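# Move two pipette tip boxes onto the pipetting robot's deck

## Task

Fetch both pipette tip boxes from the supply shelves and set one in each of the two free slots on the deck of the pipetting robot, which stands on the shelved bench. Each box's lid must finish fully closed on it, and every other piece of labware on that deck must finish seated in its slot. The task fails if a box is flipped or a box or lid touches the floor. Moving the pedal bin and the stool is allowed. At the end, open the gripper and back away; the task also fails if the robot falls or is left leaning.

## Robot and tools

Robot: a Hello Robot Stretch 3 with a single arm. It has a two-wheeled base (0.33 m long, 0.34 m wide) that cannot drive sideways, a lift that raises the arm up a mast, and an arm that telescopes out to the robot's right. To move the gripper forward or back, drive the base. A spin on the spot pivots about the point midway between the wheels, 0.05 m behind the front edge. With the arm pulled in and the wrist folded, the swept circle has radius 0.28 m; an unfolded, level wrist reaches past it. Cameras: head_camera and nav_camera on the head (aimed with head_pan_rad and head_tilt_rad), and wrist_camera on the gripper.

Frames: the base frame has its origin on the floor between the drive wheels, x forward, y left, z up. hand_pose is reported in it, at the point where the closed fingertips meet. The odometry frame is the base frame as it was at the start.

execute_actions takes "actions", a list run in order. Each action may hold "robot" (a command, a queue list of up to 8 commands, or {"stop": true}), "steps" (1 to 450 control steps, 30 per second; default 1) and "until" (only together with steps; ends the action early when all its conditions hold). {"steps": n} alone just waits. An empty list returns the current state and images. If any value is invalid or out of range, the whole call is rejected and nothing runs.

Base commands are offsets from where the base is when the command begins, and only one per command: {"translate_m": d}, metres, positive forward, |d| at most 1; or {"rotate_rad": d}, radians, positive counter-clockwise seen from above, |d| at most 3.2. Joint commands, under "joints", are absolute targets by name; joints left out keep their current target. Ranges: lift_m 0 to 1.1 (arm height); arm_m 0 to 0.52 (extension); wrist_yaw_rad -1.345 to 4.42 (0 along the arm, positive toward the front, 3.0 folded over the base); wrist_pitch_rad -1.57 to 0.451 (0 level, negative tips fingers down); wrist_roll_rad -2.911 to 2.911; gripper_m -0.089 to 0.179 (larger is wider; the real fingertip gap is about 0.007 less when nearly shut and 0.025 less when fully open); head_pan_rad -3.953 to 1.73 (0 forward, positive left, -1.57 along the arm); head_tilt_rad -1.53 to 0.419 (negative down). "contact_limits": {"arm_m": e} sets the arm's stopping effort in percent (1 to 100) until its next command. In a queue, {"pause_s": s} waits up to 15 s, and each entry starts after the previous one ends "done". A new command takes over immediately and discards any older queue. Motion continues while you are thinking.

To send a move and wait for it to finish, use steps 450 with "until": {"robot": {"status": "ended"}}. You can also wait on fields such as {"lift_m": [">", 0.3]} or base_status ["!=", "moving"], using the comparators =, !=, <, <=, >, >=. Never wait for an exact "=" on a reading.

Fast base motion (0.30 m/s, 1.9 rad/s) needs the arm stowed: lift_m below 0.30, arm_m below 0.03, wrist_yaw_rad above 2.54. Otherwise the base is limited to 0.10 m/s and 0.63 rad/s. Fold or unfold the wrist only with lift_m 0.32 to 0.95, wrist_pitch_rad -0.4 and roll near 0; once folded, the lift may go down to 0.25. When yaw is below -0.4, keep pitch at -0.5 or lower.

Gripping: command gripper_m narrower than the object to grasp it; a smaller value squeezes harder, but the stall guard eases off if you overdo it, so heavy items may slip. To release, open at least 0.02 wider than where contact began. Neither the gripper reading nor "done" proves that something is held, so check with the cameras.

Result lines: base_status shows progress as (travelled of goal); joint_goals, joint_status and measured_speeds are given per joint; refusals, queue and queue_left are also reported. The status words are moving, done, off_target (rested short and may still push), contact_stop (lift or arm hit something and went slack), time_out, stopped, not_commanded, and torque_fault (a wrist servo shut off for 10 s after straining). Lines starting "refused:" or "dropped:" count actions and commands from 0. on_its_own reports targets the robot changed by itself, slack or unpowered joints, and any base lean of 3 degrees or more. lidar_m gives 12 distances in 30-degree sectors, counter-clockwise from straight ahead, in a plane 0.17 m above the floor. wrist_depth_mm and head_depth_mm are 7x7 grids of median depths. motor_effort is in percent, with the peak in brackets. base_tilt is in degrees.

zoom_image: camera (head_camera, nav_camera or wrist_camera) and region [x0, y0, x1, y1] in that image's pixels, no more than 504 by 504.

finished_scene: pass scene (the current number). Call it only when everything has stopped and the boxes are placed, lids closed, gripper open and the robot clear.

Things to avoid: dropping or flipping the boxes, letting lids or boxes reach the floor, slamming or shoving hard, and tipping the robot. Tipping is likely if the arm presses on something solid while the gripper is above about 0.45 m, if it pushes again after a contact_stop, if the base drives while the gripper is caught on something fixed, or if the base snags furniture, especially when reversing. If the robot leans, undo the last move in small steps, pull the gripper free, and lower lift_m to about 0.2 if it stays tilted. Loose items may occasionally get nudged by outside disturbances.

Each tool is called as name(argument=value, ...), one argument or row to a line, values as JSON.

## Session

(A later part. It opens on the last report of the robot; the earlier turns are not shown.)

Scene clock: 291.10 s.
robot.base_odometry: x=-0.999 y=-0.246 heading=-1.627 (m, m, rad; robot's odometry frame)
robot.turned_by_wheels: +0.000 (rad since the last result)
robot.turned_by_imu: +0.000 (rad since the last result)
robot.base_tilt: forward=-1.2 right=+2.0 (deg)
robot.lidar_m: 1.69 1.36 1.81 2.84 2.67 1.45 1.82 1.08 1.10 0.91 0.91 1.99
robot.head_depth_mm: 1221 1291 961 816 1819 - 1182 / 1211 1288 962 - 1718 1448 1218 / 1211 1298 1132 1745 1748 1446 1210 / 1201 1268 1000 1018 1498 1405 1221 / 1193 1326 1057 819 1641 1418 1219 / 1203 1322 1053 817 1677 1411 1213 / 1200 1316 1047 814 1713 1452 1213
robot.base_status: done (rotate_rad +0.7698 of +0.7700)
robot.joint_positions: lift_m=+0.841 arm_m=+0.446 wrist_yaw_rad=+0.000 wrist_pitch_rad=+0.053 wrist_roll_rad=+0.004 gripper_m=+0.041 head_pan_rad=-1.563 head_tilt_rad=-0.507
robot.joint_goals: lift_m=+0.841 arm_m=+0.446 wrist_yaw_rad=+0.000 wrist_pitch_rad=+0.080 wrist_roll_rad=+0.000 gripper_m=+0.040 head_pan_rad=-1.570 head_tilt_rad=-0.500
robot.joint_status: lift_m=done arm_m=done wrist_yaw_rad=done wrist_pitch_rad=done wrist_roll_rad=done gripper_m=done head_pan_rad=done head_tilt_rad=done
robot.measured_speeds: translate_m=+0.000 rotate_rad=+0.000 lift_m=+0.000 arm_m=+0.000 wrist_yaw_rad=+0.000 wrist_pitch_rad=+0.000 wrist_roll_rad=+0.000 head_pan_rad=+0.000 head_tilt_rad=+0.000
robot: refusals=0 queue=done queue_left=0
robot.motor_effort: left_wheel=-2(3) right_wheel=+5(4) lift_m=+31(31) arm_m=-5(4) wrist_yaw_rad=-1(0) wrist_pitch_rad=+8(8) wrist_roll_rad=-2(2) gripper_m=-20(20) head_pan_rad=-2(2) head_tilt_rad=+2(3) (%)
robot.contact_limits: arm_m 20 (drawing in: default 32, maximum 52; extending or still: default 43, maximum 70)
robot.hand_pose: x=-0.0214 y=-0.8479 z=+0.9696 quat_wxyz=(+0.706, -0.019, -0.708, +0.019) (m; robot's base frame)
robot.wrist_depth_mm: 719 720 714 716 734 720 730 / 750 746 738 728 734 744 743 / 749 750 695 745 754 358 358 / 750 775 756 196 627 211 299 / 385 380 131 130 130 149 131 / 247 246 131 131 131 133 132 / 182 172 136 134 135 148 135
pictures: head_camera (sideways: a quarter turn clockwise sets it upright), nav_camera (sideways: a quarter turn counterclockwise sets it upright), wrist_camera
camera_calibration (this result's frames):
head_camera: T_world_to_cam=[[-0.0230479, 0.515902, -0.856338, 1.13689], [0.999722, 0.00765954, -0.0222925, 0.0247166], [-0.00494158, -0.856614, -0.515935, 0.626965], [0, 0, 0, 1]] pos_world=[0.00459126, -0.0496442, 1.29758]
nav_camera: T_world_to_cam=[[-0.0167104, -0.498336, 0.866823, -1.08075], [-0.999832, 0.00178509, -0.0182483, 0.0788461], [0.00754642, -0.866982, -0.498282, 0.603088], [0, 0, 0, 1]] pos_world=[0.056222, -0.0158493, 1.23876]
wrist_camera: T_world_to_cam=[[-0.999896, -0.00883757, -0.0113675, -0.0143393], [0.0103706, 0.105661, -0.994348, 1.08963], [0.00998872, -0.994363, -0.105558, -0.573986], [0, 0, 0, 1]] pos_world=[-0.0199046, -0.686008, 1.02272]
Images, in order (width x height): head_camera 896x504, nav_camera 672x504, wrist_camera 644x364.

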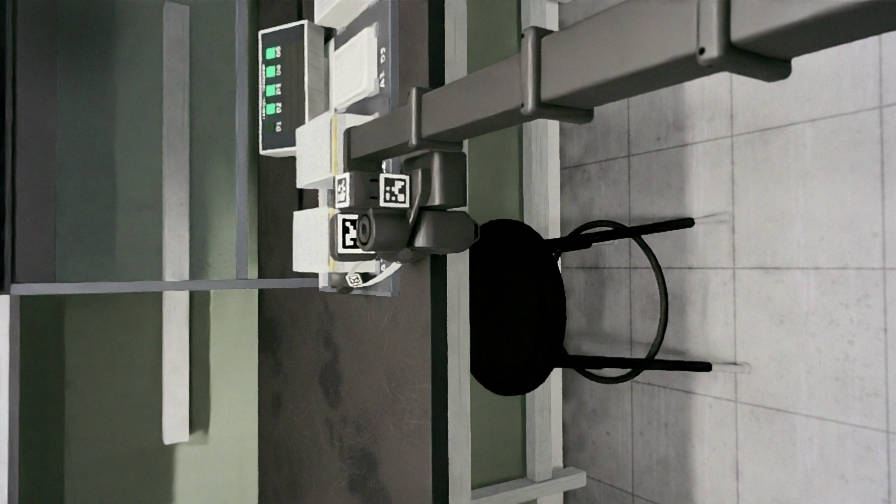

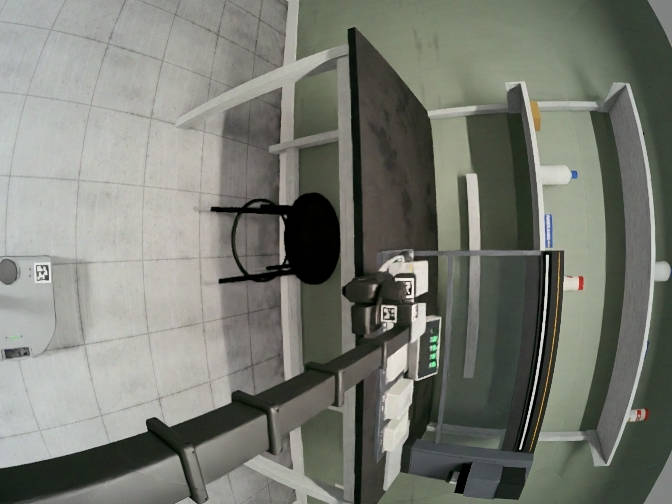

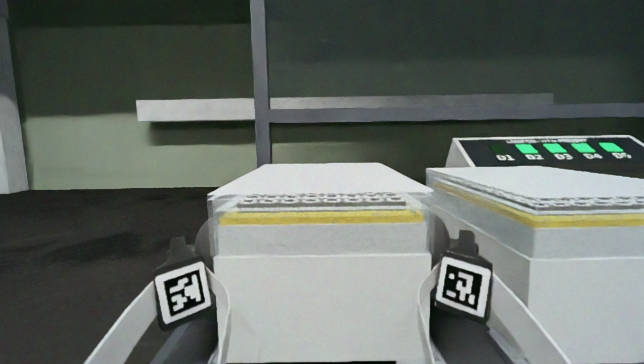

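execute_actions(
  actions=[
    {"robot": {"joints": {"lift_m": 0.853}}, "steps": 100, "until": {"robot": {"status": "ended"}}},
    {"robot": {"joints": {"wrist_yaw_rad": 0.025}, "base": {"translate_m": -0.0058}}, "steps": 100, "until": {"robot": {"status": "ended"}}},
    {"steps": 10},
  ],
)

zoom_image(
  camera="head_camera",
  region=[280, 100, 410, 300],
)

zoom_image(
  camera="wrist_camera",
  region=[180, 140, 600, 364],
)

Scene clock: 307.30 s.
robot.base_odometry: x=-0.998 y=-0.241 heading=-1.627 (m, m, rad; robot's odometry frame)
robot.turned_by_wheels: +0.000 (rad since the last result)
robot.turned_by_imu: +0.001 (rad since the last result)
robot.base_tilt: forward=-0.9 right=+2.0 (deg)
robot.lidar_m: 1.69 1.37 1.82 2.84 2.66 1.44 1.81 1.07 1.09 0.91 0.91 1.99
robot.head_depth_mm: 1215 1297 962 818 - - 1193 / 1212 1295 961 - 1746 1452 1213 / 1205 1298 1134 1741 1759 1457 1214 / 1210 1290 1025 1015 1632 1412 1220 / 1187 1325 1058 816 1632 1417 1217 / 1199 1311 1050 816 1686 1410 1218 / 1199 1328 1048 814 1704 1434 1212
robot.base_status: done (translate_m -0.0058 of -0.0058)
robot.joint_positions: lift_m=+0.853 arm_m=+0.446 wrist_yaw_rad=+0.024 wrist_pitch_rad=+0.047 wrist_roll_rad=+0.004 gripper_m=+0.041 head_pan_rad=-1.563 head_tilt_rad=-0.507
robot.joint_goals: lift_m=+0.853 arm_m=+0.446 wrist_yaw_rad=+0.025 wrist_pitch_rad=+0.080 wrist_roll_rad=+0.000 gripper_m=+0.040 head_pan_rad=-1.570 head_tilt_rad=-0.500
robot.joint_status: lift_m=done arm_m=done wrist_yaw_rad=done wrist_pitch_rad=done wrist_roll_rad=done gripper_m=done head_pan_rad=done head_tilt_rad=done
robot.measured_speeds: translate_m=+0.000 rotate_rad=+0.000 lift_m=+0.000 arm_m=+0.000 wrist_yaw_rad=+0.000 wrist_pitch_rad=+0.000 wrist_roll_rad=+0.000 head_pan_rad=+0.000 head_tilt_rad=+0.000
robot: refusals=0 queue=done queue_left=0
robot.motor_effort: left_wheel=-2(7) right_wheel=+4(8) lift_m=+46(48) arm_m=-5(5) wrist_yaw_rad=+1(0) wrist_pitch_rad=+10(10) wrist_roll_rad=-2(2) gripper_m=-20(21) head_pan_rad=-3(2) head_tilt_rad=+3(3) (%)
robot.contact_limits: arm_m 20 (drawing in: default 32, maximum 52; extending or still: default 43, maximum 70)
robot.hand_pose: x=-0.0153 y=-0.8478 z=+0.9794 quat_wxyz=(+0.706, -0.008, -0.708, +0.025) (m; robot's base frame)
robot.wrist_depth_mm: 740 732 731 750 719 710 722 / 746 750 747 737 733 742 724 / 763 753 769 688 752 676 742 / 741 767 770 217 762 309 306 / 414 409 132 131 130 161 137 / 266 276 131 131 131 131 130 / 196 196 134 133 134 154 132
pictures: head_camera (sideways: a quarter turn clockwise sets it upright), nav_camera (sideways: a quarter turn counterclockwise sets it upright), wrist_camera
camera_calibration (this result's frames):
head_camera: T_world_to_cam=[[-0.0230477, 0.515902, -0.856338, 1.13689], [0.999722, 0.00765918, -0.0222925, 0.0247166], [-0.00494189, -0.856614, -0.515935, 0.626965], [0, 0, 0, 1]] pos_world=[0.00459124, -0.0496442, 1.29758]
nav_camera: T_world_to_cam=[[-0.0167106, -0.498336, 0.866823, -1.08075], [-0.999832, 0.00178544, -0.0182483, 0.0788461], [0.00754611, -0.866982, -0.498282, 0.603088], [0, 0, 0, 1]] pos_world=[0.056222, -0.0158493, 1.23876]
wrist_camera: T_world_to_cam=[[-0.999409, -0.0324178, -0.0114205, -0.0280764], [0.00771318, 0.112263, -0.993649, 1.10415], [0.033494, -0.99315, -0.111946, -0.565226], [0, 0, 0, 1]] pos_world=[-0.0176446, -0.686219, 1.03354]
Images, in order (width x height): head_camera 896x504, nav_camera 672x504, wrist_camera 644x364.

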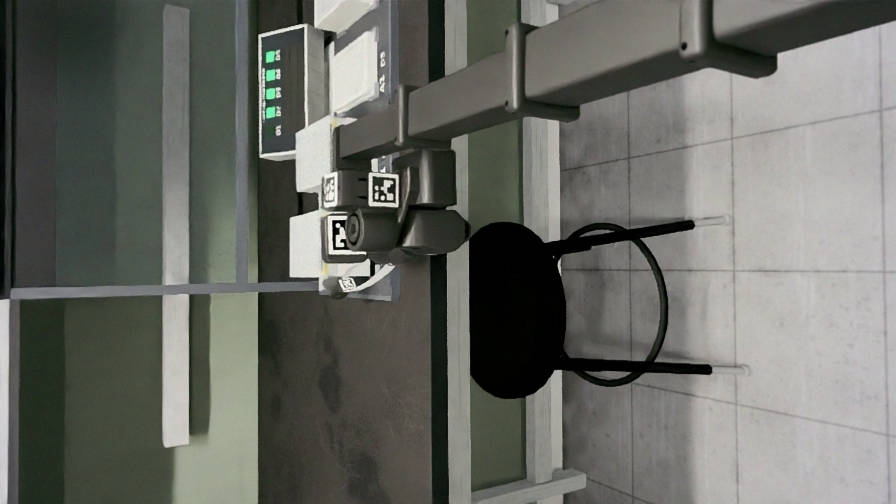

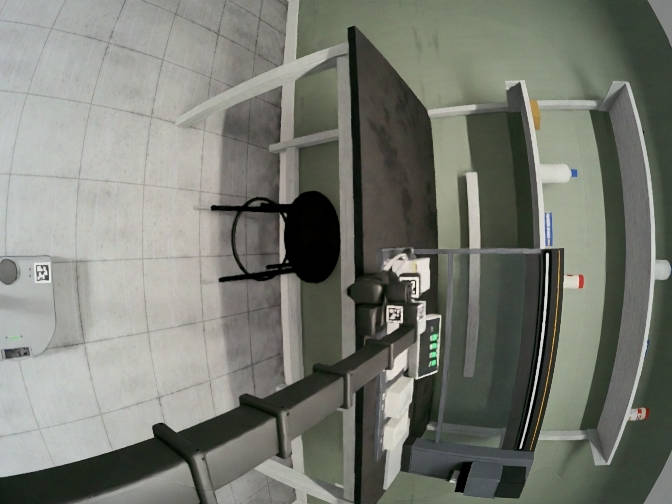

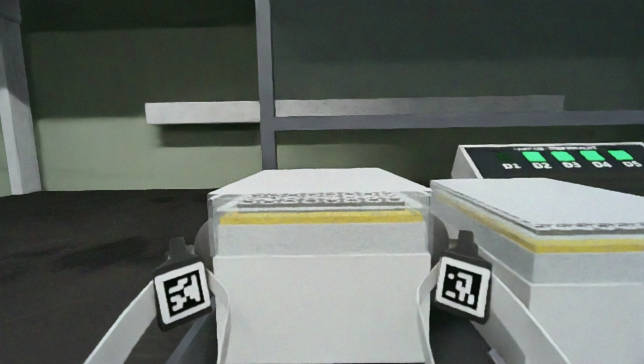

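Region (280, 100, 410, 300) of head_camera's 896x504 image, scaled by 2.520, with more detail than that image has; it fills the left 328 columns of this view, and the rest is white.

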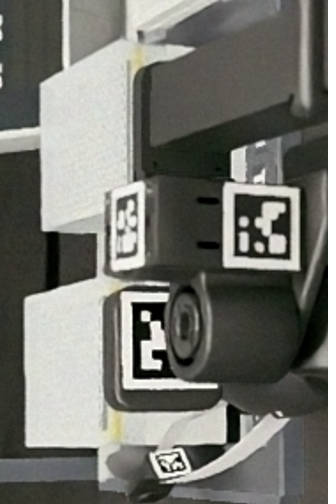

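Region (180, 140, 600, 364) of wrist_camera's 644x364 image, scaled by 1.200; it fills the top 269 rows of this view, and the rest is white.

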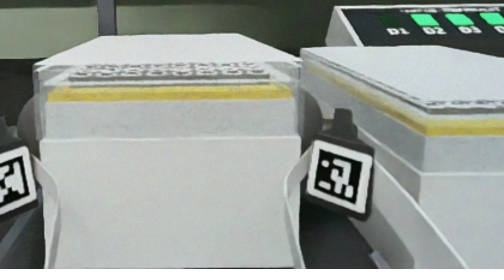

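execute_actions(
  actions=[
    {"robot": {"joints": {"arm_m": 0.4435, "wrist_pitch_rad": 0.06}}, "steps": 100, "until": {"robot": {"status": "ended"}}},
    {"robot": {"joints": {"lift_m": 0.847}}, "steps": 100, "until": {"robot": {"status": "ended"}}},
    {"steps": 10},
  ],
)

Scene clock: 319.93 s.
robot.base_odometry: x=-0.998 y=-0.241 heading=-1.627 (m, m, rad; robot's odometry frame)
robot.turned_by_wheels: +0.000 (rad since the last result)
robot.turned_by_imu: +0.001 (rad since the last result)
robot.base_tilt: forward=-1.1 right=+2.0 (deg)
robot.lidar_m: 1.69 1.37 1.82 2.84 2.66 1.44 1.81 1.07 1.09 0.91 0.91 1.99
robot.head_depth_mm: 1211 1299 960 813 - - 1193 / 1211 1297 960 - 1741 1456 1216 / 1213 1287 1132 1756 1741 1458 1214 / 1209 1285 1139 1012 1638 1410 1215 / 1185 1321 1052 821 1622 1414 1211 / 1197 1319 1048 816 1689 1413 1212 / 1200 1321 1050 814 1703 1455 1214
robot.base_status: done (translate_m -0.0058 of -0.0058)
robot.joint_positions: lift_m=+0.847 arm_m=+0.444 wrist_yaw_rad=+0.023 wrist_pitch_rad=+0.035 wrist_roll_rad=+0.004 gripper_m=+0.041 head_pan_rad=-1.563 head_tilt_rad=-0.507
robot.joint_goals: lift_m=+0.847 arm_m=+0.444 wrist_yaw_rad=+0.025 wrist_pitch_rad=+0.060 wrist_roll_rad=+0.000 gripper_m=+0.040 head_pan_rad=-1.570 head_tilt_rad=-0.500
robot.joint_status: lift_m=done arm_m=done wrist_yaw_rad=done wrist_pitch_rad=done wrist_roll_rad=done gripper_m=done head_pan_rad=done head_tilt_rad=done
robot.measured_speeds: translate_m=+0.000 rotate_rad=+0.000 lift_m=+0.000 arm_m=+0.000 wrist_yaw_rad=+0.000 wrist_pitch_rad=+0.000 wrist_roll_rad=+0.000 head_pan_rad=+0.000 head_tilt_rad=+0.000
robot: refusals=0 queue=done queue_left=0
robot.motor_effort: left_wheel=-2(2) right_wheel=+4(5) lift_m=+30(46) arm_m=-6(6) wrist_yaw_rad=+1(1) wrist_pitch_rad=+8(10) wrist_roll_rad=-2(2) gripper_m=-20(20) head_pan_rad=-1(2) head_tilt_rad=+3(4) (%)
robot.hand_pose: x=-0.0155 y=-0.8457 z=+0.9708 quat_wxyz=(+0.706, -0.004, -0.708, +0.020) (m; robot's base frame)
robot.wrist_depth_mm: 730 723 725 720 718 715 716 / 756 751 733 734 733 738 726 / 765 775 756 745 746 353 352 / 739 784 738 210 586 213 294 / 377 374 131 131 130 149 132 / 247 245 131 131 131 134 132 / 183 178 135 134 134 148 135
pictures: head_camera (sideways: a quarter turn clockwise sets it upright), nav_camera (sideways: a quarter turn counterclockwise sets it upright), wrist_camera
camera_calibration (this result's frames):
head_camera: T_world_to_cam=[[-0.0230475, 0.515874, -0.856354, 1.13691], [0.999722, 0.00765847, -0.0222925, 0.0247166], [-0.00494176, -0.85663, -0.515907, 0.62693], [0, 0, 0, 1]] pos_world=[0.00459124, -0.0496443, 1.29758]
nav_camera: T_world_to_cam=[[-0.0167108, -0.498308, 0.866839, -1.08077], [-0.999832, 0.00178486, -0.0182486, 0.0788465], [0.00754623, -0.866998, -0.498255, 0.603052], [0, 0, 0, 1]] pos_world=[0.056222, -0.0158513, 1.23876]
wrist_camera: T_world_to_cam=[[-0.999432, -0.0316591, -0.011531, -0.0275193], [0.00749787, 0.124675, -0.992169, 1.10441], [0.0328488, -0.991692, -0.124367, -0.55079], [0, 0, 0, 1]] pos_world=[-0.0176916, -0.684778, 1.02694]
Images, in order (width x height): head_camera 896x504, nav_camera 672x504, wrist_camera 644x364.

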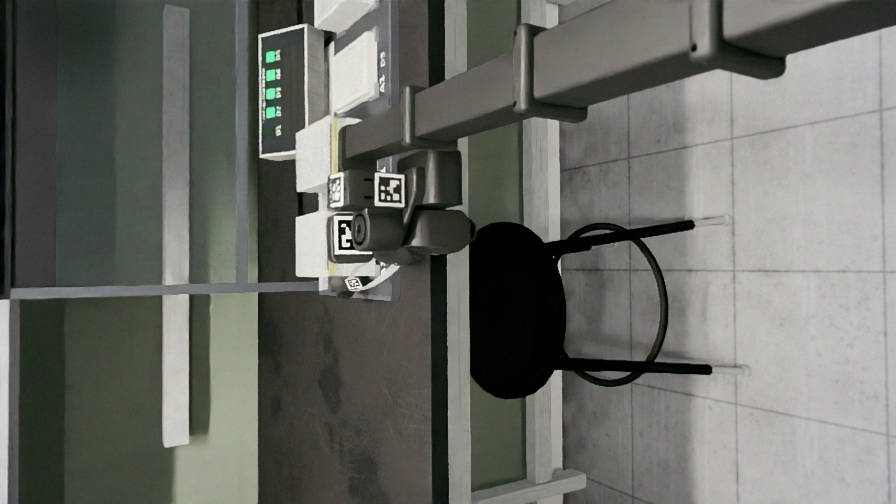

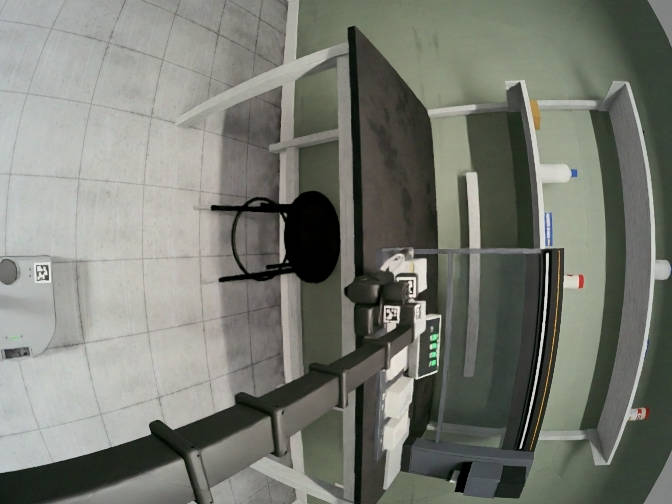

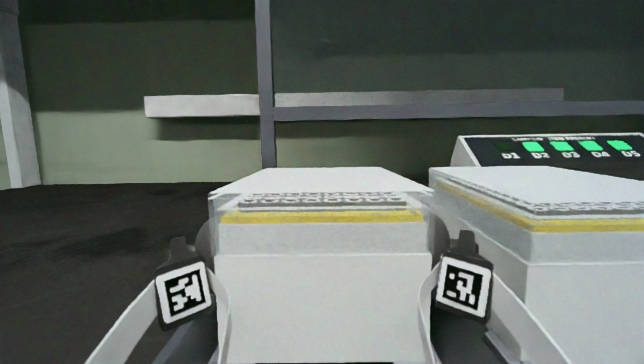

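execute_actions(
  actions=[
    {"robot": {"joints": {"arm_m": 0.4465}, "contact_limits": {"arm_m": 14}}, "steps": 100, "until": {"robot": {"status": "ended"}}},
    {"steps": 15},
  ],
)

Scene clock: 323.10 s.
robot.base_odometry: x=-0.998 y=-0.241 heading=-1.627 (m, m, rad; robot's odometry frame)
robot.turned_by_wheels: +0.000 (rad since the last result)
robot.turned_by_imu: +0.000 (rad since the last result)
robot.base_tilt: forward=-1.0 right=+2.0 (deg)
robot.lidar_m: 1.69 1.37 1.82 2.84 2.67 1.44 1.81 1.07 1.09 0.91 0.91 1.99
robot.head_depth_mm: 1210 1298 964 813 - - 1190 / 1206 1301 960 - 1726 1455 1219 / 1207 1291 1131 1727 1737 1458 1224 / 1202 1286 1141 1011 1641 1411 1218 / 1183 1324 1050 820 1624 1411 1216 / 1203 1315 1053 818 1687 1412 1209 / 1198 1310 1049 817 1715 1453 1215
robot.base_status: done (translate_m -0.0058 of -0.0058)
robot.joint_positions: lift_m=+0.847 arm_m=+0.446 wrist_yaw_rad=+0.023 wrist_pitch_rad=+0.032 wrist_roll_rad=+0.004 gripper_m=+0.041 head_pan_rad=-1.563 head_tilt_rad=-0.507
robot.joint_goals: lift_m=+0.847 arm_m=+0.447 wrist_yaw_rad=+0.025 wrist_pitch_rad=+0.060 wrist_roll_rad=+0.000 gripper_m=+0.040 head_pan_rad=-1.570 head_tilt_rad=-0.500
robot.joint_status: lift_m=done arm_m=done wrist_yaw_rad=done wrist_pitch_rad=done wrist_roll_rad=done gripper_m=done head_pan_rad=done head_tilt_rad=done
robot.measured_speeds: translate_m=+0.000 rotate_rad=+0.000 lift_m=+0.000 arm_m=+0.000 wrist_yaw_rad=+0.000 wrist_pitch_rad=+0.000 wrist_roll_rad=+0.000 head_pan_rad=+0.000 head_tilt_rad=+0.000
robot: refusals=0 queue=done queue_left=0
robot.motor_effort: left_wheel=-3(2) right_wheel=+5(4) lift_m=+31(31) arm_m=+5(7) wrist_yaw_rad=+1(0) wrist_pitch_rad=+8(9) wrist_roll_rad=-2(2) gripper_m=-20(20) head_pan_rad=-2(1) head_tilt_rad=+4(3) (%)
robot.contact_limits: arm_m 14 (drawing in: default 32, maximum 52; extending or still: default 43, maximum 70)
robot.hand_pose: x=-0.0155 y=-0.8479 z=+0.9701 quat_wxyz=(+0.706, -0.003, -0.708, +0.019) (m; robot's base frame)
robot.wrist_depth_mm: 746 726 728 714 710 718 706 / 746 745 727 730 738 722 750 / 760 750 756 751 759 349 350 / 732 765 726 210 576 208 292 / 372 368 132 131 130 148 129 / 243 242 131 131 131 131 129 / 181 172 135 134 134 148 133
pictures: head_camera (sideways: a quarter turn clockwise sets it upright), nav_camera (sideways: a quarter turn counterclockwise sets it upright), wrist_camera
camera_calibration (this result's frames):
head_camera: T_world_to_cam=[[-0.0230475, 0.515874, -0.856354, 1.13691], [0.999722, 0.00765859, -0.0222925, 0.0247166], [-0.00494166, -0.85663, -0.515908, 0.62693], [0, 0, 0, 1]] pos_world=[0.00459125, -0.0496443, 1.29758]
nav_camera: T_world_to_cam=[[-0.0167107, -0.498309, 0.866839, -1.08077], [-0.999832, 0.00178475, -0.0182486, 0.0788465], [0.00754633, -0.866998, -0.498255, 0.603052], [0, 0, 0, 1]] pos_world=[0.056222, -0.0158513, 1.23876]
wrist_camera: T_world_to_cam=[[-0.999434, -0.0315861, -0.0115446, -0.0275366], [0.0074424, 0.127036, -0.99187, 1.10576], [0.0327959, -0.991395, -0.126729, -0.550597], [0, 0, 0, 1]] pos_world=[-0.0176933, -0.6872, 1.02668]
Images, in order (width x height): head_camera 896x504, nav_camera 672x504, wrist_camera 644x364.

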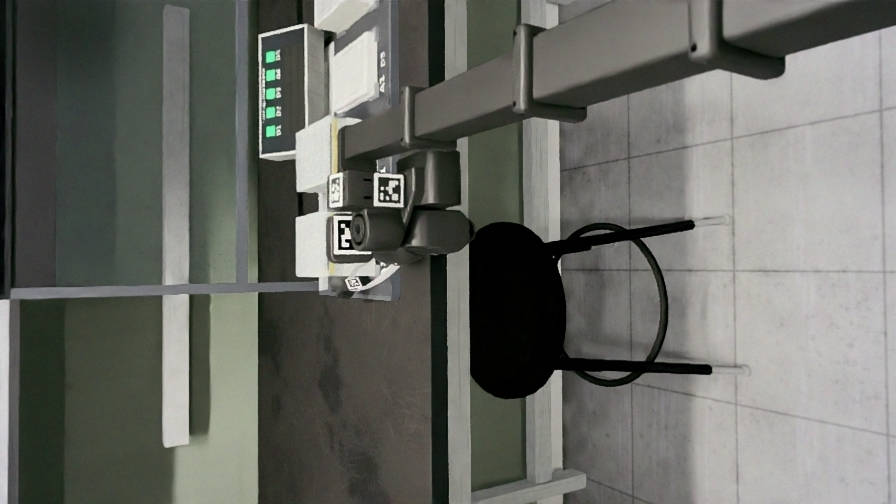

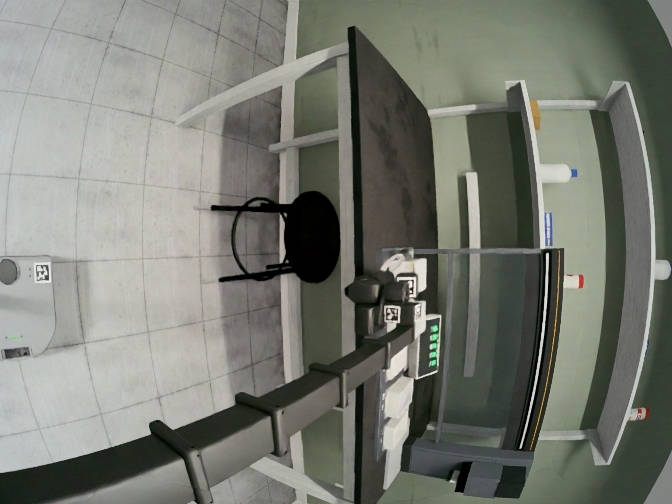

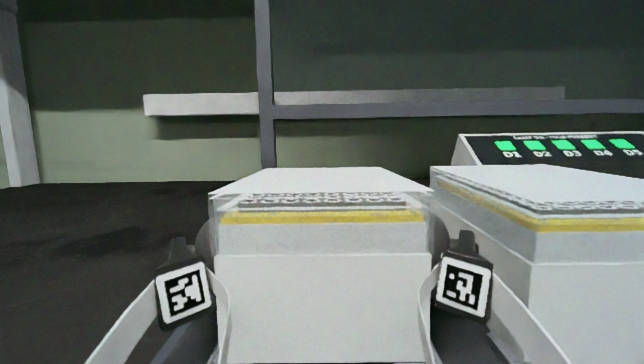

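D1 lamp on, back is down. Lower the front.

execute_actions(
  actions=[
    {"robot": {"joints": {"lift_m": 0.840}}, "steps": 100, "until": {"robot": {"status": "ended"}}},
    {"steps": 12},
  ],
)

Scene clock: 327.33 s.
robot.base_odometry: x=-0.998 y=-0.241 heading=-1.627 (m, m, rad; robot's odometry frame)
robot.turned_by_wheels: +0.000 (rad since the last result)
robot.turned_by_imu: +0.001 (rad since the last result)
robot.base_tilt: forward=-1.0 right=+1.9 (deg)
robot.lidar_m: 1.69 1.37 1.82 2.84 2.66 1.44 1.81 1.07 1.09 0.91 0.91 1.99
robot.head_depth_mm: 1214 1297 965 813 1807 - 1192 / 1205 1300 963 - 1714 1452 1223 / 1212 1289 1142 1742 1739 1449 1219 / 1203 1292 1133 821 1633 1417 1219 / 1184 1321 1055 819 1634 1416 1218 / 1200 1321 1056 820 1684 1419 1216 / 1199 1322 1055 814 1712 1447 1216
robot.base_status: done (translate_m -0.0058 of -0.0058)
robot.joint_positions: lift_m=+0.840 arm_m=+0.446 wrist_yaw_rad=+0.022 wrist_pitch_rad=+0.039 wrist_roll_rad=+0.003 gripper_m=+0.041 head_pan_rad=-1.563 head_tilt_rad=-0.507
robot.joint_goals: lift_m=+0.840 arm_m=+0.447 wrist_yaw_rad=+0.025 wrist_pitch_rad=+0.060 wrist_roll_rad=+0.000 gripper_m=+0.040 head_pan_rad=-1.570 head_tilt_rad=-0.500
robot.joint_status: lift_m=done arm_m=done wrist_yaw_rad=done wrist_pitch_rad=done wrist_roll_rad=done gripper_m=done head_pan_rad=done head_tilt_rad=done
robot.measured_speeds: translate_m=+0.000 rotate_rad=+0.000 lift_m=+0.000 arm_m=+0.000 wrist_yaw_rad=+0.000 wrist_pitch_rad=+0.000 wrist_roll_rad=+0.000 head_pan_rad=+0.000 head_tilt_rad=+0.000
robot: refusals=0 queue=done queue_left=0
robot.motor_effort: left_wheel=-3(3) right_wheel=+5(5) lift_m=+29(31) arm_m=+5(5) wrist_yaw_rad=+1(1) wrist_pitch_rad=+6(9) wrist_roll_rad=-1(2) gripper_m=-20(20) head_pan_rad=-1(1) head_tilt_rad=+3(3) (%)
robot.contact_limits: arm_m 14 (drawing in: default 32, maximum 52; extending or still: default 43, maximum 70)
robot.hand_pose: x=-0.0157 y=-0.8481 z=+0.9650 quat_wxyz=(+0.706, -0.006, -0.708, +0.022) (m; robot's base frame)
robot.wrist_depth_mm: 733 730 723 718 710 715 704 / 733 739 747 733 739 731 731 / 770 772 762 763 740 354 354 / 736 777 733 194 571 188 180 / 363 355 131 130 130 147 128 / 235 234 131 131 131 131 130 / 174 164 135 134 133 142 133
pictures: head_camera (sideways: a quarter turn clockwise sets it upright), nav_camera (sideways: a quarter turn counterclockwise sets it upright), wrist_camera
camera_calibration (this result's frames):
head_camera: T_world_to_cam=[[-0.0230473, 0.515837, -0.856377, 1.13694], [0.999722, 0.0076576, -0.0222925, 0.0247166], [-0.00494149, -0.856653, -0.51587, 0.62688], [0, 0, 0, 1]] pos_world=[0.00459125, -0.0496445, 1.29759]
nav_camera: T_world_to_cam=[[-0.016711, -0.49827, 0.866861, -1.0808], [-0.999832, 0.00178394, -0.018249, 0.078847], [0.0075465, -0.86702, -0.498216, 0.603002], [0, 0, 0, 1]] pos_world=[0.056222, -0.0158541, 1.23876]
wrist_camera: T_world_to_cam=[[-0.999467, -0.0310052, -0.0101893, -0.0285698], [0.00640009, 0.119943, -0.99276, 1.09554], [0.0320028, -0.992296, -0.119681, -0.558925], [0, 0, 0, 1]] pos_world=[-0.0176789, -0.686908, 1.02043]
Images, in order (width x height): head_camera 896x504, nav_camera 672x504, wrist_camera 644x364.

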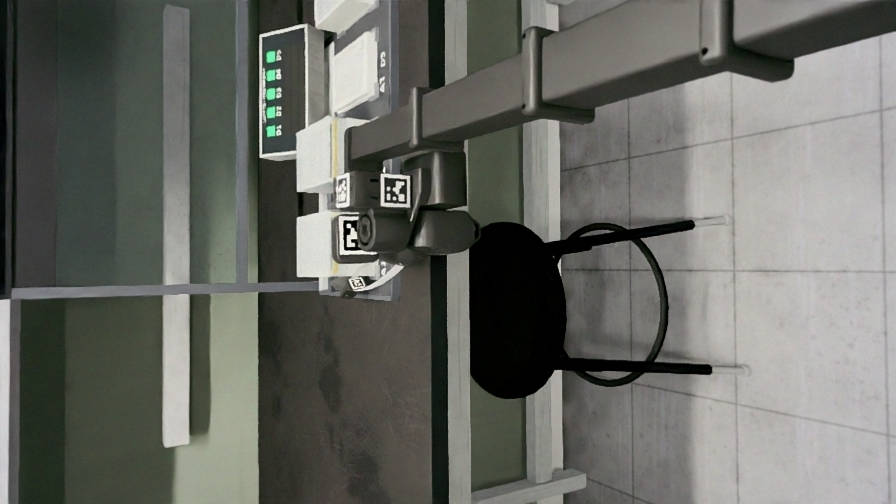

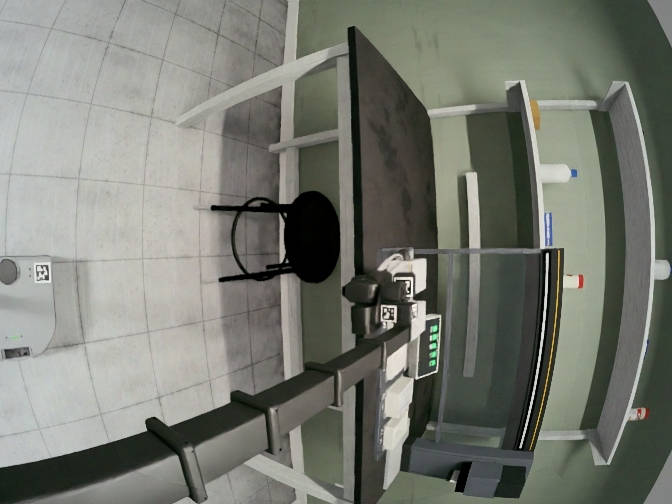

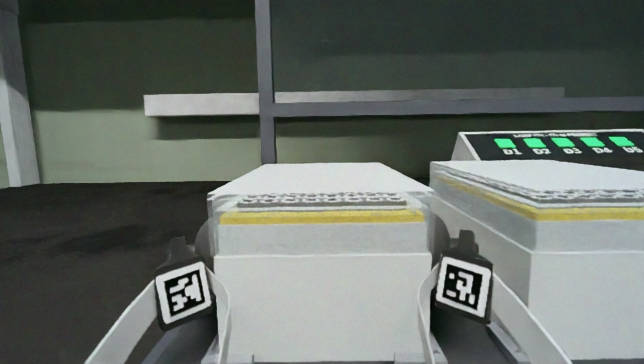

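Seated (z 0.965). Release and retract.

execute_actions(
  actions=[
    {"robot": [{"joints": {"gripper_m": 0.09}}, {"joints": {"gripper_m": 0.116}}, {"joints": {"arm_m": 0.25, "lift_m": 0.85}}], "steps": 250, "until": {"robot": {"status": "ended"}}},
  ],
)

zoom_image(
  camera="head_camera",
  region=[280, 0, 420, 300],
)

Scene clock: 333.90 s.
robot.base_odometry: x=-0.998 y=-0.241 heading=-1.627 (m, m, rad; robot's odometry frame)
robot.turned_by_wheels: +0.000 (rad since the last result)
robot.turned_by_imu: +0.001 (rad since the last result)
robot.base_tilt: forward=-1.0 right=+1.9 (deg)
robot.lidar_m: 1.69 1.37 1.82 2.84 2.66 1.44 1.81 1.07 1.09 0.91 0.91 2.00
robot.head_depth_mm: 1211 1298 966 816 - - 1197 / 1213 1298 956 789 - 1448 1221 / 1207 1295 959 - - 1462 1215 / 1207 1288 899 806 1635 1406 1219 / 1190 1329 1046 819 1632 1417 1210 / 1199 1327 1051 820 1689 1416 1213 / 1196 1320 1048 814 1716 1452 1218
robot.base_status: done (translate_m -0.0058 of -0.0058)
robot.joint_positions: lift_m=+0.850 arm_m=+0.250 wrist_yaw_rad=+0.026 wrist_pitch_rad=+0.039 wrist_roll_rad=+0.003 gripper_m=+0.116 head_pan_rad=-1.563 head_tilt_rad=-0.507
robot.joint_goals: lift_m=+0.850 arm_m=+0.250 wrist_yaw_rad=+0.025 wrist_pitch_rad=+0.060 wrist_roll_rad=+0.000 gripper_m=+0.116 head_pan_rad=-1.570 head_tilt_rad=-0.500
robot.joint_status: lift_m=done arm_m=done wrist_yaw_rad=done wrist_pitch_rad=done wrist_roll_rad=done gripper_m=done head_pan_rad=done head_tilt_rad=done
robot.measured_speeds: translate_m=+0.000 rotate_rad=+0.000 lift_m=+0.000 arm_m=+0.000 wrist_yaw_rad=+0.000 wrist_pitch_rad=+0.000 wrist_roll_rad=+0.000 head_pan_rad=+0.000 head_tilt_rad=+0.000
robot: refusals=0 queue=done queue_left=0
robot.motor_effort: left_wheel=-2(3) right_wheel=+2(4) lift_m=+45(46) arm_m=-5(4) wrist_yaw_rad=-1(2) wrist_pitch_rad=+6(7) wrist_roll_rad=-1(1) gripper_m=+0(80) head_pan_rad=-2(2) head_tilt_rad=+4(3) (%)
robot.hand_pose: x=-0.0149 y=-0.6522 z=+0.9744 quat_wxyz=(+0.706, -0.005, -0.708, +0.023) (m; robot's base frame)
robot.wrist_depth_mm: 841 915 897 888 888 885 887 / 923 925 933 929 914 896 910 / 950 941 925 956 884 543 913 / - 838 801 321 381 472 471 / 400 392 383 324 320 325 324 / 258 273 251 249 247 262 243 / 219 264 218 217 216 259 212
pictures: head_camera (sideways: a quarter turn clockwise sets it upright), nav_camera (sideways: a quarter turn counterclockwise sets it upright), wrist_camera
camera_calibration (this result's frames):
head_camera: T_world_to_cam=[[-0.0230472, 0.515821, -0.856387, 1.13695], [0.999722, 0.00765731, -0.0222925, 0.0247167], [-0.00494132, -0.856662, -0.515854, 0.62686], [0, 0, 0, 1]] pos_world=[0.00459125, -0.0496446, 1.29759]
nav_camera: T_world_to_cam=[[-0.0167111, -0.498254, 0.86687, -1.08081], [-0.999832, 0.00178348, -0.0182492, 0.0788473], [0.00754667, -0.867029, -0.4982, 0.602981], [0, 0, 0, 1]] pos_world=[0.056222, -0.0158553, 1.23876]
wrist_camera: T_world_to_cam=[[-0.999364, -0.0341586, -0.010197, -0.0236392], [0.00603063, 0.119925, -0.992765, 1.08139], [0.0351343, -0.992195, -0.119642, -0.363416], [0, 0, 0, 1]] pos_world=[-0.0173773, -0.491073, 1.02985]
Images, in order (width x height): head_camera 896x504, nav_camera 672x504, wrist_camera 644x364.

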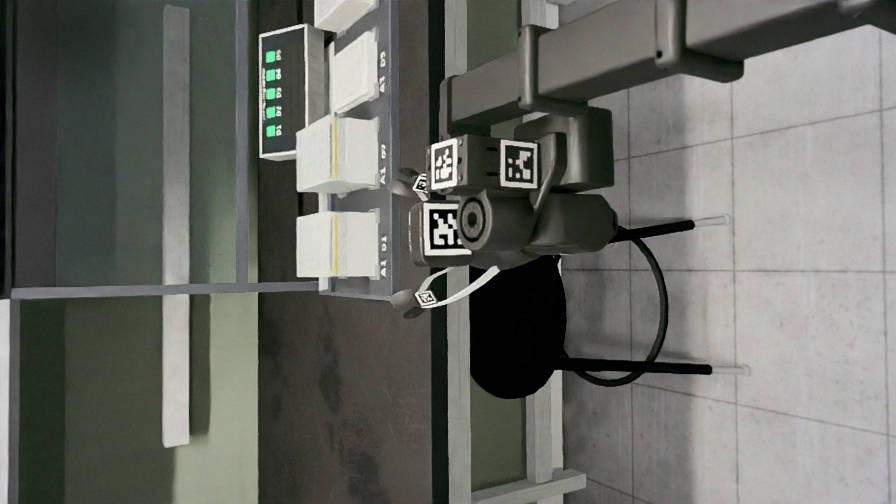

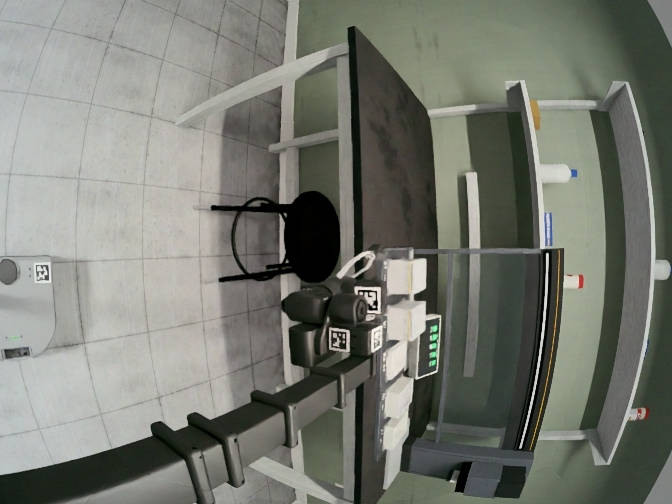

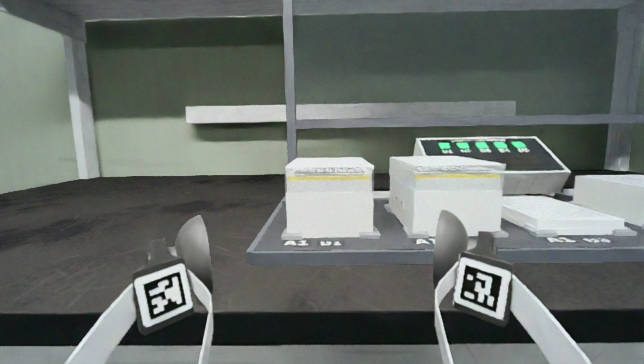

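Region (280, 0, 420, 300) of head_camera's 896x504 image, scaled by 1.680, with more detail than that image has; it fills the left 235 columns of this view, and the rest is white.

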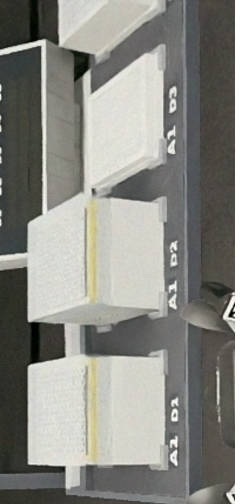

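Both seated. Move clear.

execute_actions(
  actions=[
    {"robot": {"joints": {"arm_m": 0.0}}, "steps": 200, "until": {"robot": {"status": "ended"}}},
  ],
)

finished_scene(
  scene=2,
)

Scene clock: 340.43 s.
robot.base_odometry: x=-0.998 y=-0.241 heading=-1.627 (m, m, rad; robot's odometry frame)
robot.turned_by_wheels: +0.000 (rad since the last result)
robot.turned_by_imu: +0.001 (rad since the last result)
robot.base_tilt: forward=-1.0 right=+2.0 (deg)
robot.lidar_m: 1.69 1.37 1.81 2.85 2.67 1.44 1.81 1.07 1.09 0.91 0.91 1.99
robot.head_depth_mm: 1213 1295 963 817 1737 1444 - / 1206 1304 958 812 1756 1453 - / 1213 1294 957 810 1753 1539 - / 1206 1286 900 808 1621 1510 1190 / 1185 1325 1054 819 1634 1433 1217 / 1196 1326 1052 817 1676 1414 1209 / 1197 1325 1050 814 1701 1452 1221
robot.base_status: done (translate_m -0.0058 of -0.0058)
robot.joint_positions: lift_m=+0.850 arm_m=+0.000 wrist_yaw_rad=+0.025 wrist_pitch_rad=+0.039 wrist_roll_rad=+0.003 gripper_m=+0.116 head_pan_rad=-1.563 head_tilt_rad=-0.507
robot.joint_goals: lift_m=+0.850 arm_m=+0.000 wrist_yaw_rad=+0.025 wrist_pitch_rad=+0.060 wrist_roll_rad=+0.000 gripper_m=+0.116 head_pan_rad=-1.570 head_tilt_rad=-0.500
robot.joint_status: lift_m=done arm_m=done wrist_yaw_rad=done wrist_pitch_rad=done wrist_roll_rad=done gripper_m=done head_pan_rad=done head_tilt_rad=done
robot.measured_speeds: translate_m=+0.000 rotate_rad=+0.000 lift_m=+0.000 arm_m=+0.000 wrist_yaw_rad=+0.000 wrist_pitch_rad=+0.000 wrist_roll_rad=+0.000 head_pan_rad=+0.000 head_tilt_rad=+0.000
robot: refusals=0 queue=done queue_left=0
robot.motor_effort: left_wheel=-2(2) right_wheel=+3(3) lift_m=+45(45) arm_m=-6(10) wrist_yaw_rad=-1(1) wrist_pitch_rad=+6(7) wrist_roll_rad=-1(1) gripper_m=+0(1) head_pan_rad=-1(2) head_tilt_rad=+3(3) (%)
robot.hand_pose: x=-0.0149 y=-0.4022 z=+0.9744 quat_wxyz=(+0.706, -0.005, -0.708, +0.023) (m; robot's base frame)
robot.wrist_depth_mm: - 933 951 948 - - 733 / - - - - - - - / - - - - - - 770 / - 840 825 563 557 561 553 / 504 499 495 481 496 464 493 / - - - - - - - / - - 838 789 - - -
pictures: head_camera (sideways: a quarter turn clockwise sets it upright), nav_camera (sideways: a quarter turn counterclockwise sets it upright), wrist_camera
camera_calibration (this result's frames):
head_camera: T_world_to_cam=[[-0.023047, 0.515798, -0.8564, 1.13697], [0.999722, 0.00765673, -0.0222925, 0.0247167], [-0.00494122, -0.856676, -0.515832, 0.626831], [0, 0, 0, 1]] pos_world=[0.00459125, -0.0496447, 1.29759]
nav_camera: T_world_to_cam=[[-0.0167112, -0.498232, 0.866883, -1.08082], [-0.999832, 0.00178301, -0.0182494, 0.0788476], [0.00754677, -0.867042, -0.498178, 0.602952], [0, 0, 0, 1]] pos_world=[0.0562221, -0.0158569, 1.23876]
wrist_camera: T_world_to_cam=[[-0.99937, -0.0340064, -0.010197, -0.0150776], [0.00604884, 0.119924, -0.992765, 1.05141], [0.0349832, -0.992201, -0.119643, -0.11537], [0, 0, 0, 1]] pos_world=[-0.0173919, -0.241072, 1.02985]
Images, in order (width x height): head_camera 896x504, nav_camera 672x504, wrist_camera 644x364.

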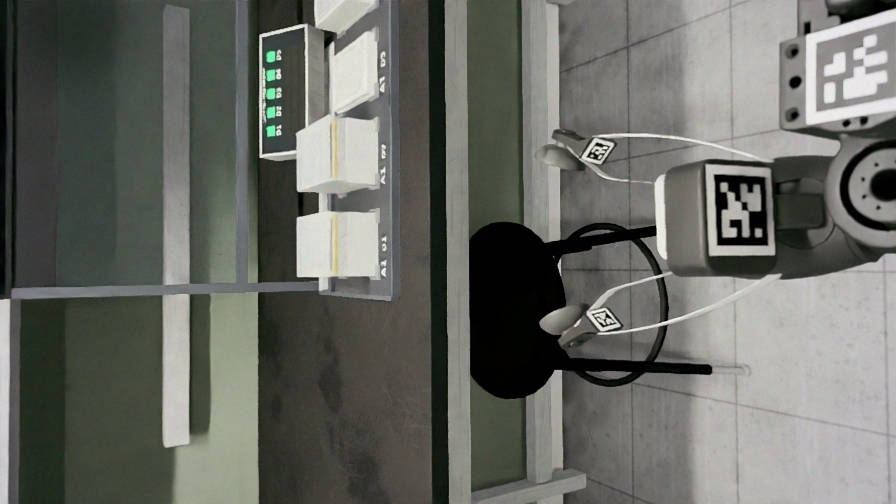

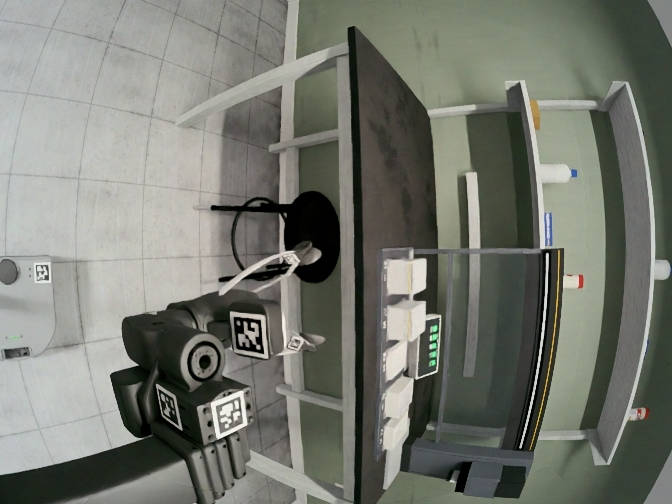

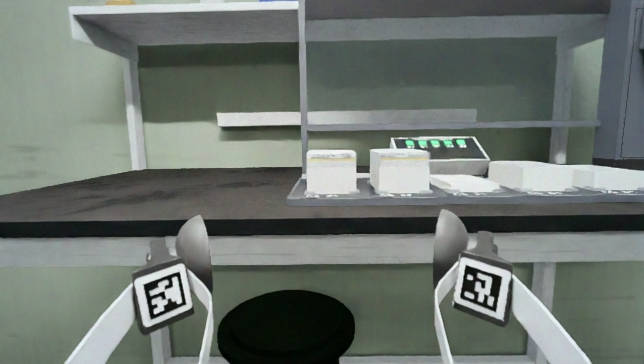

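The scene is finished: the task was done.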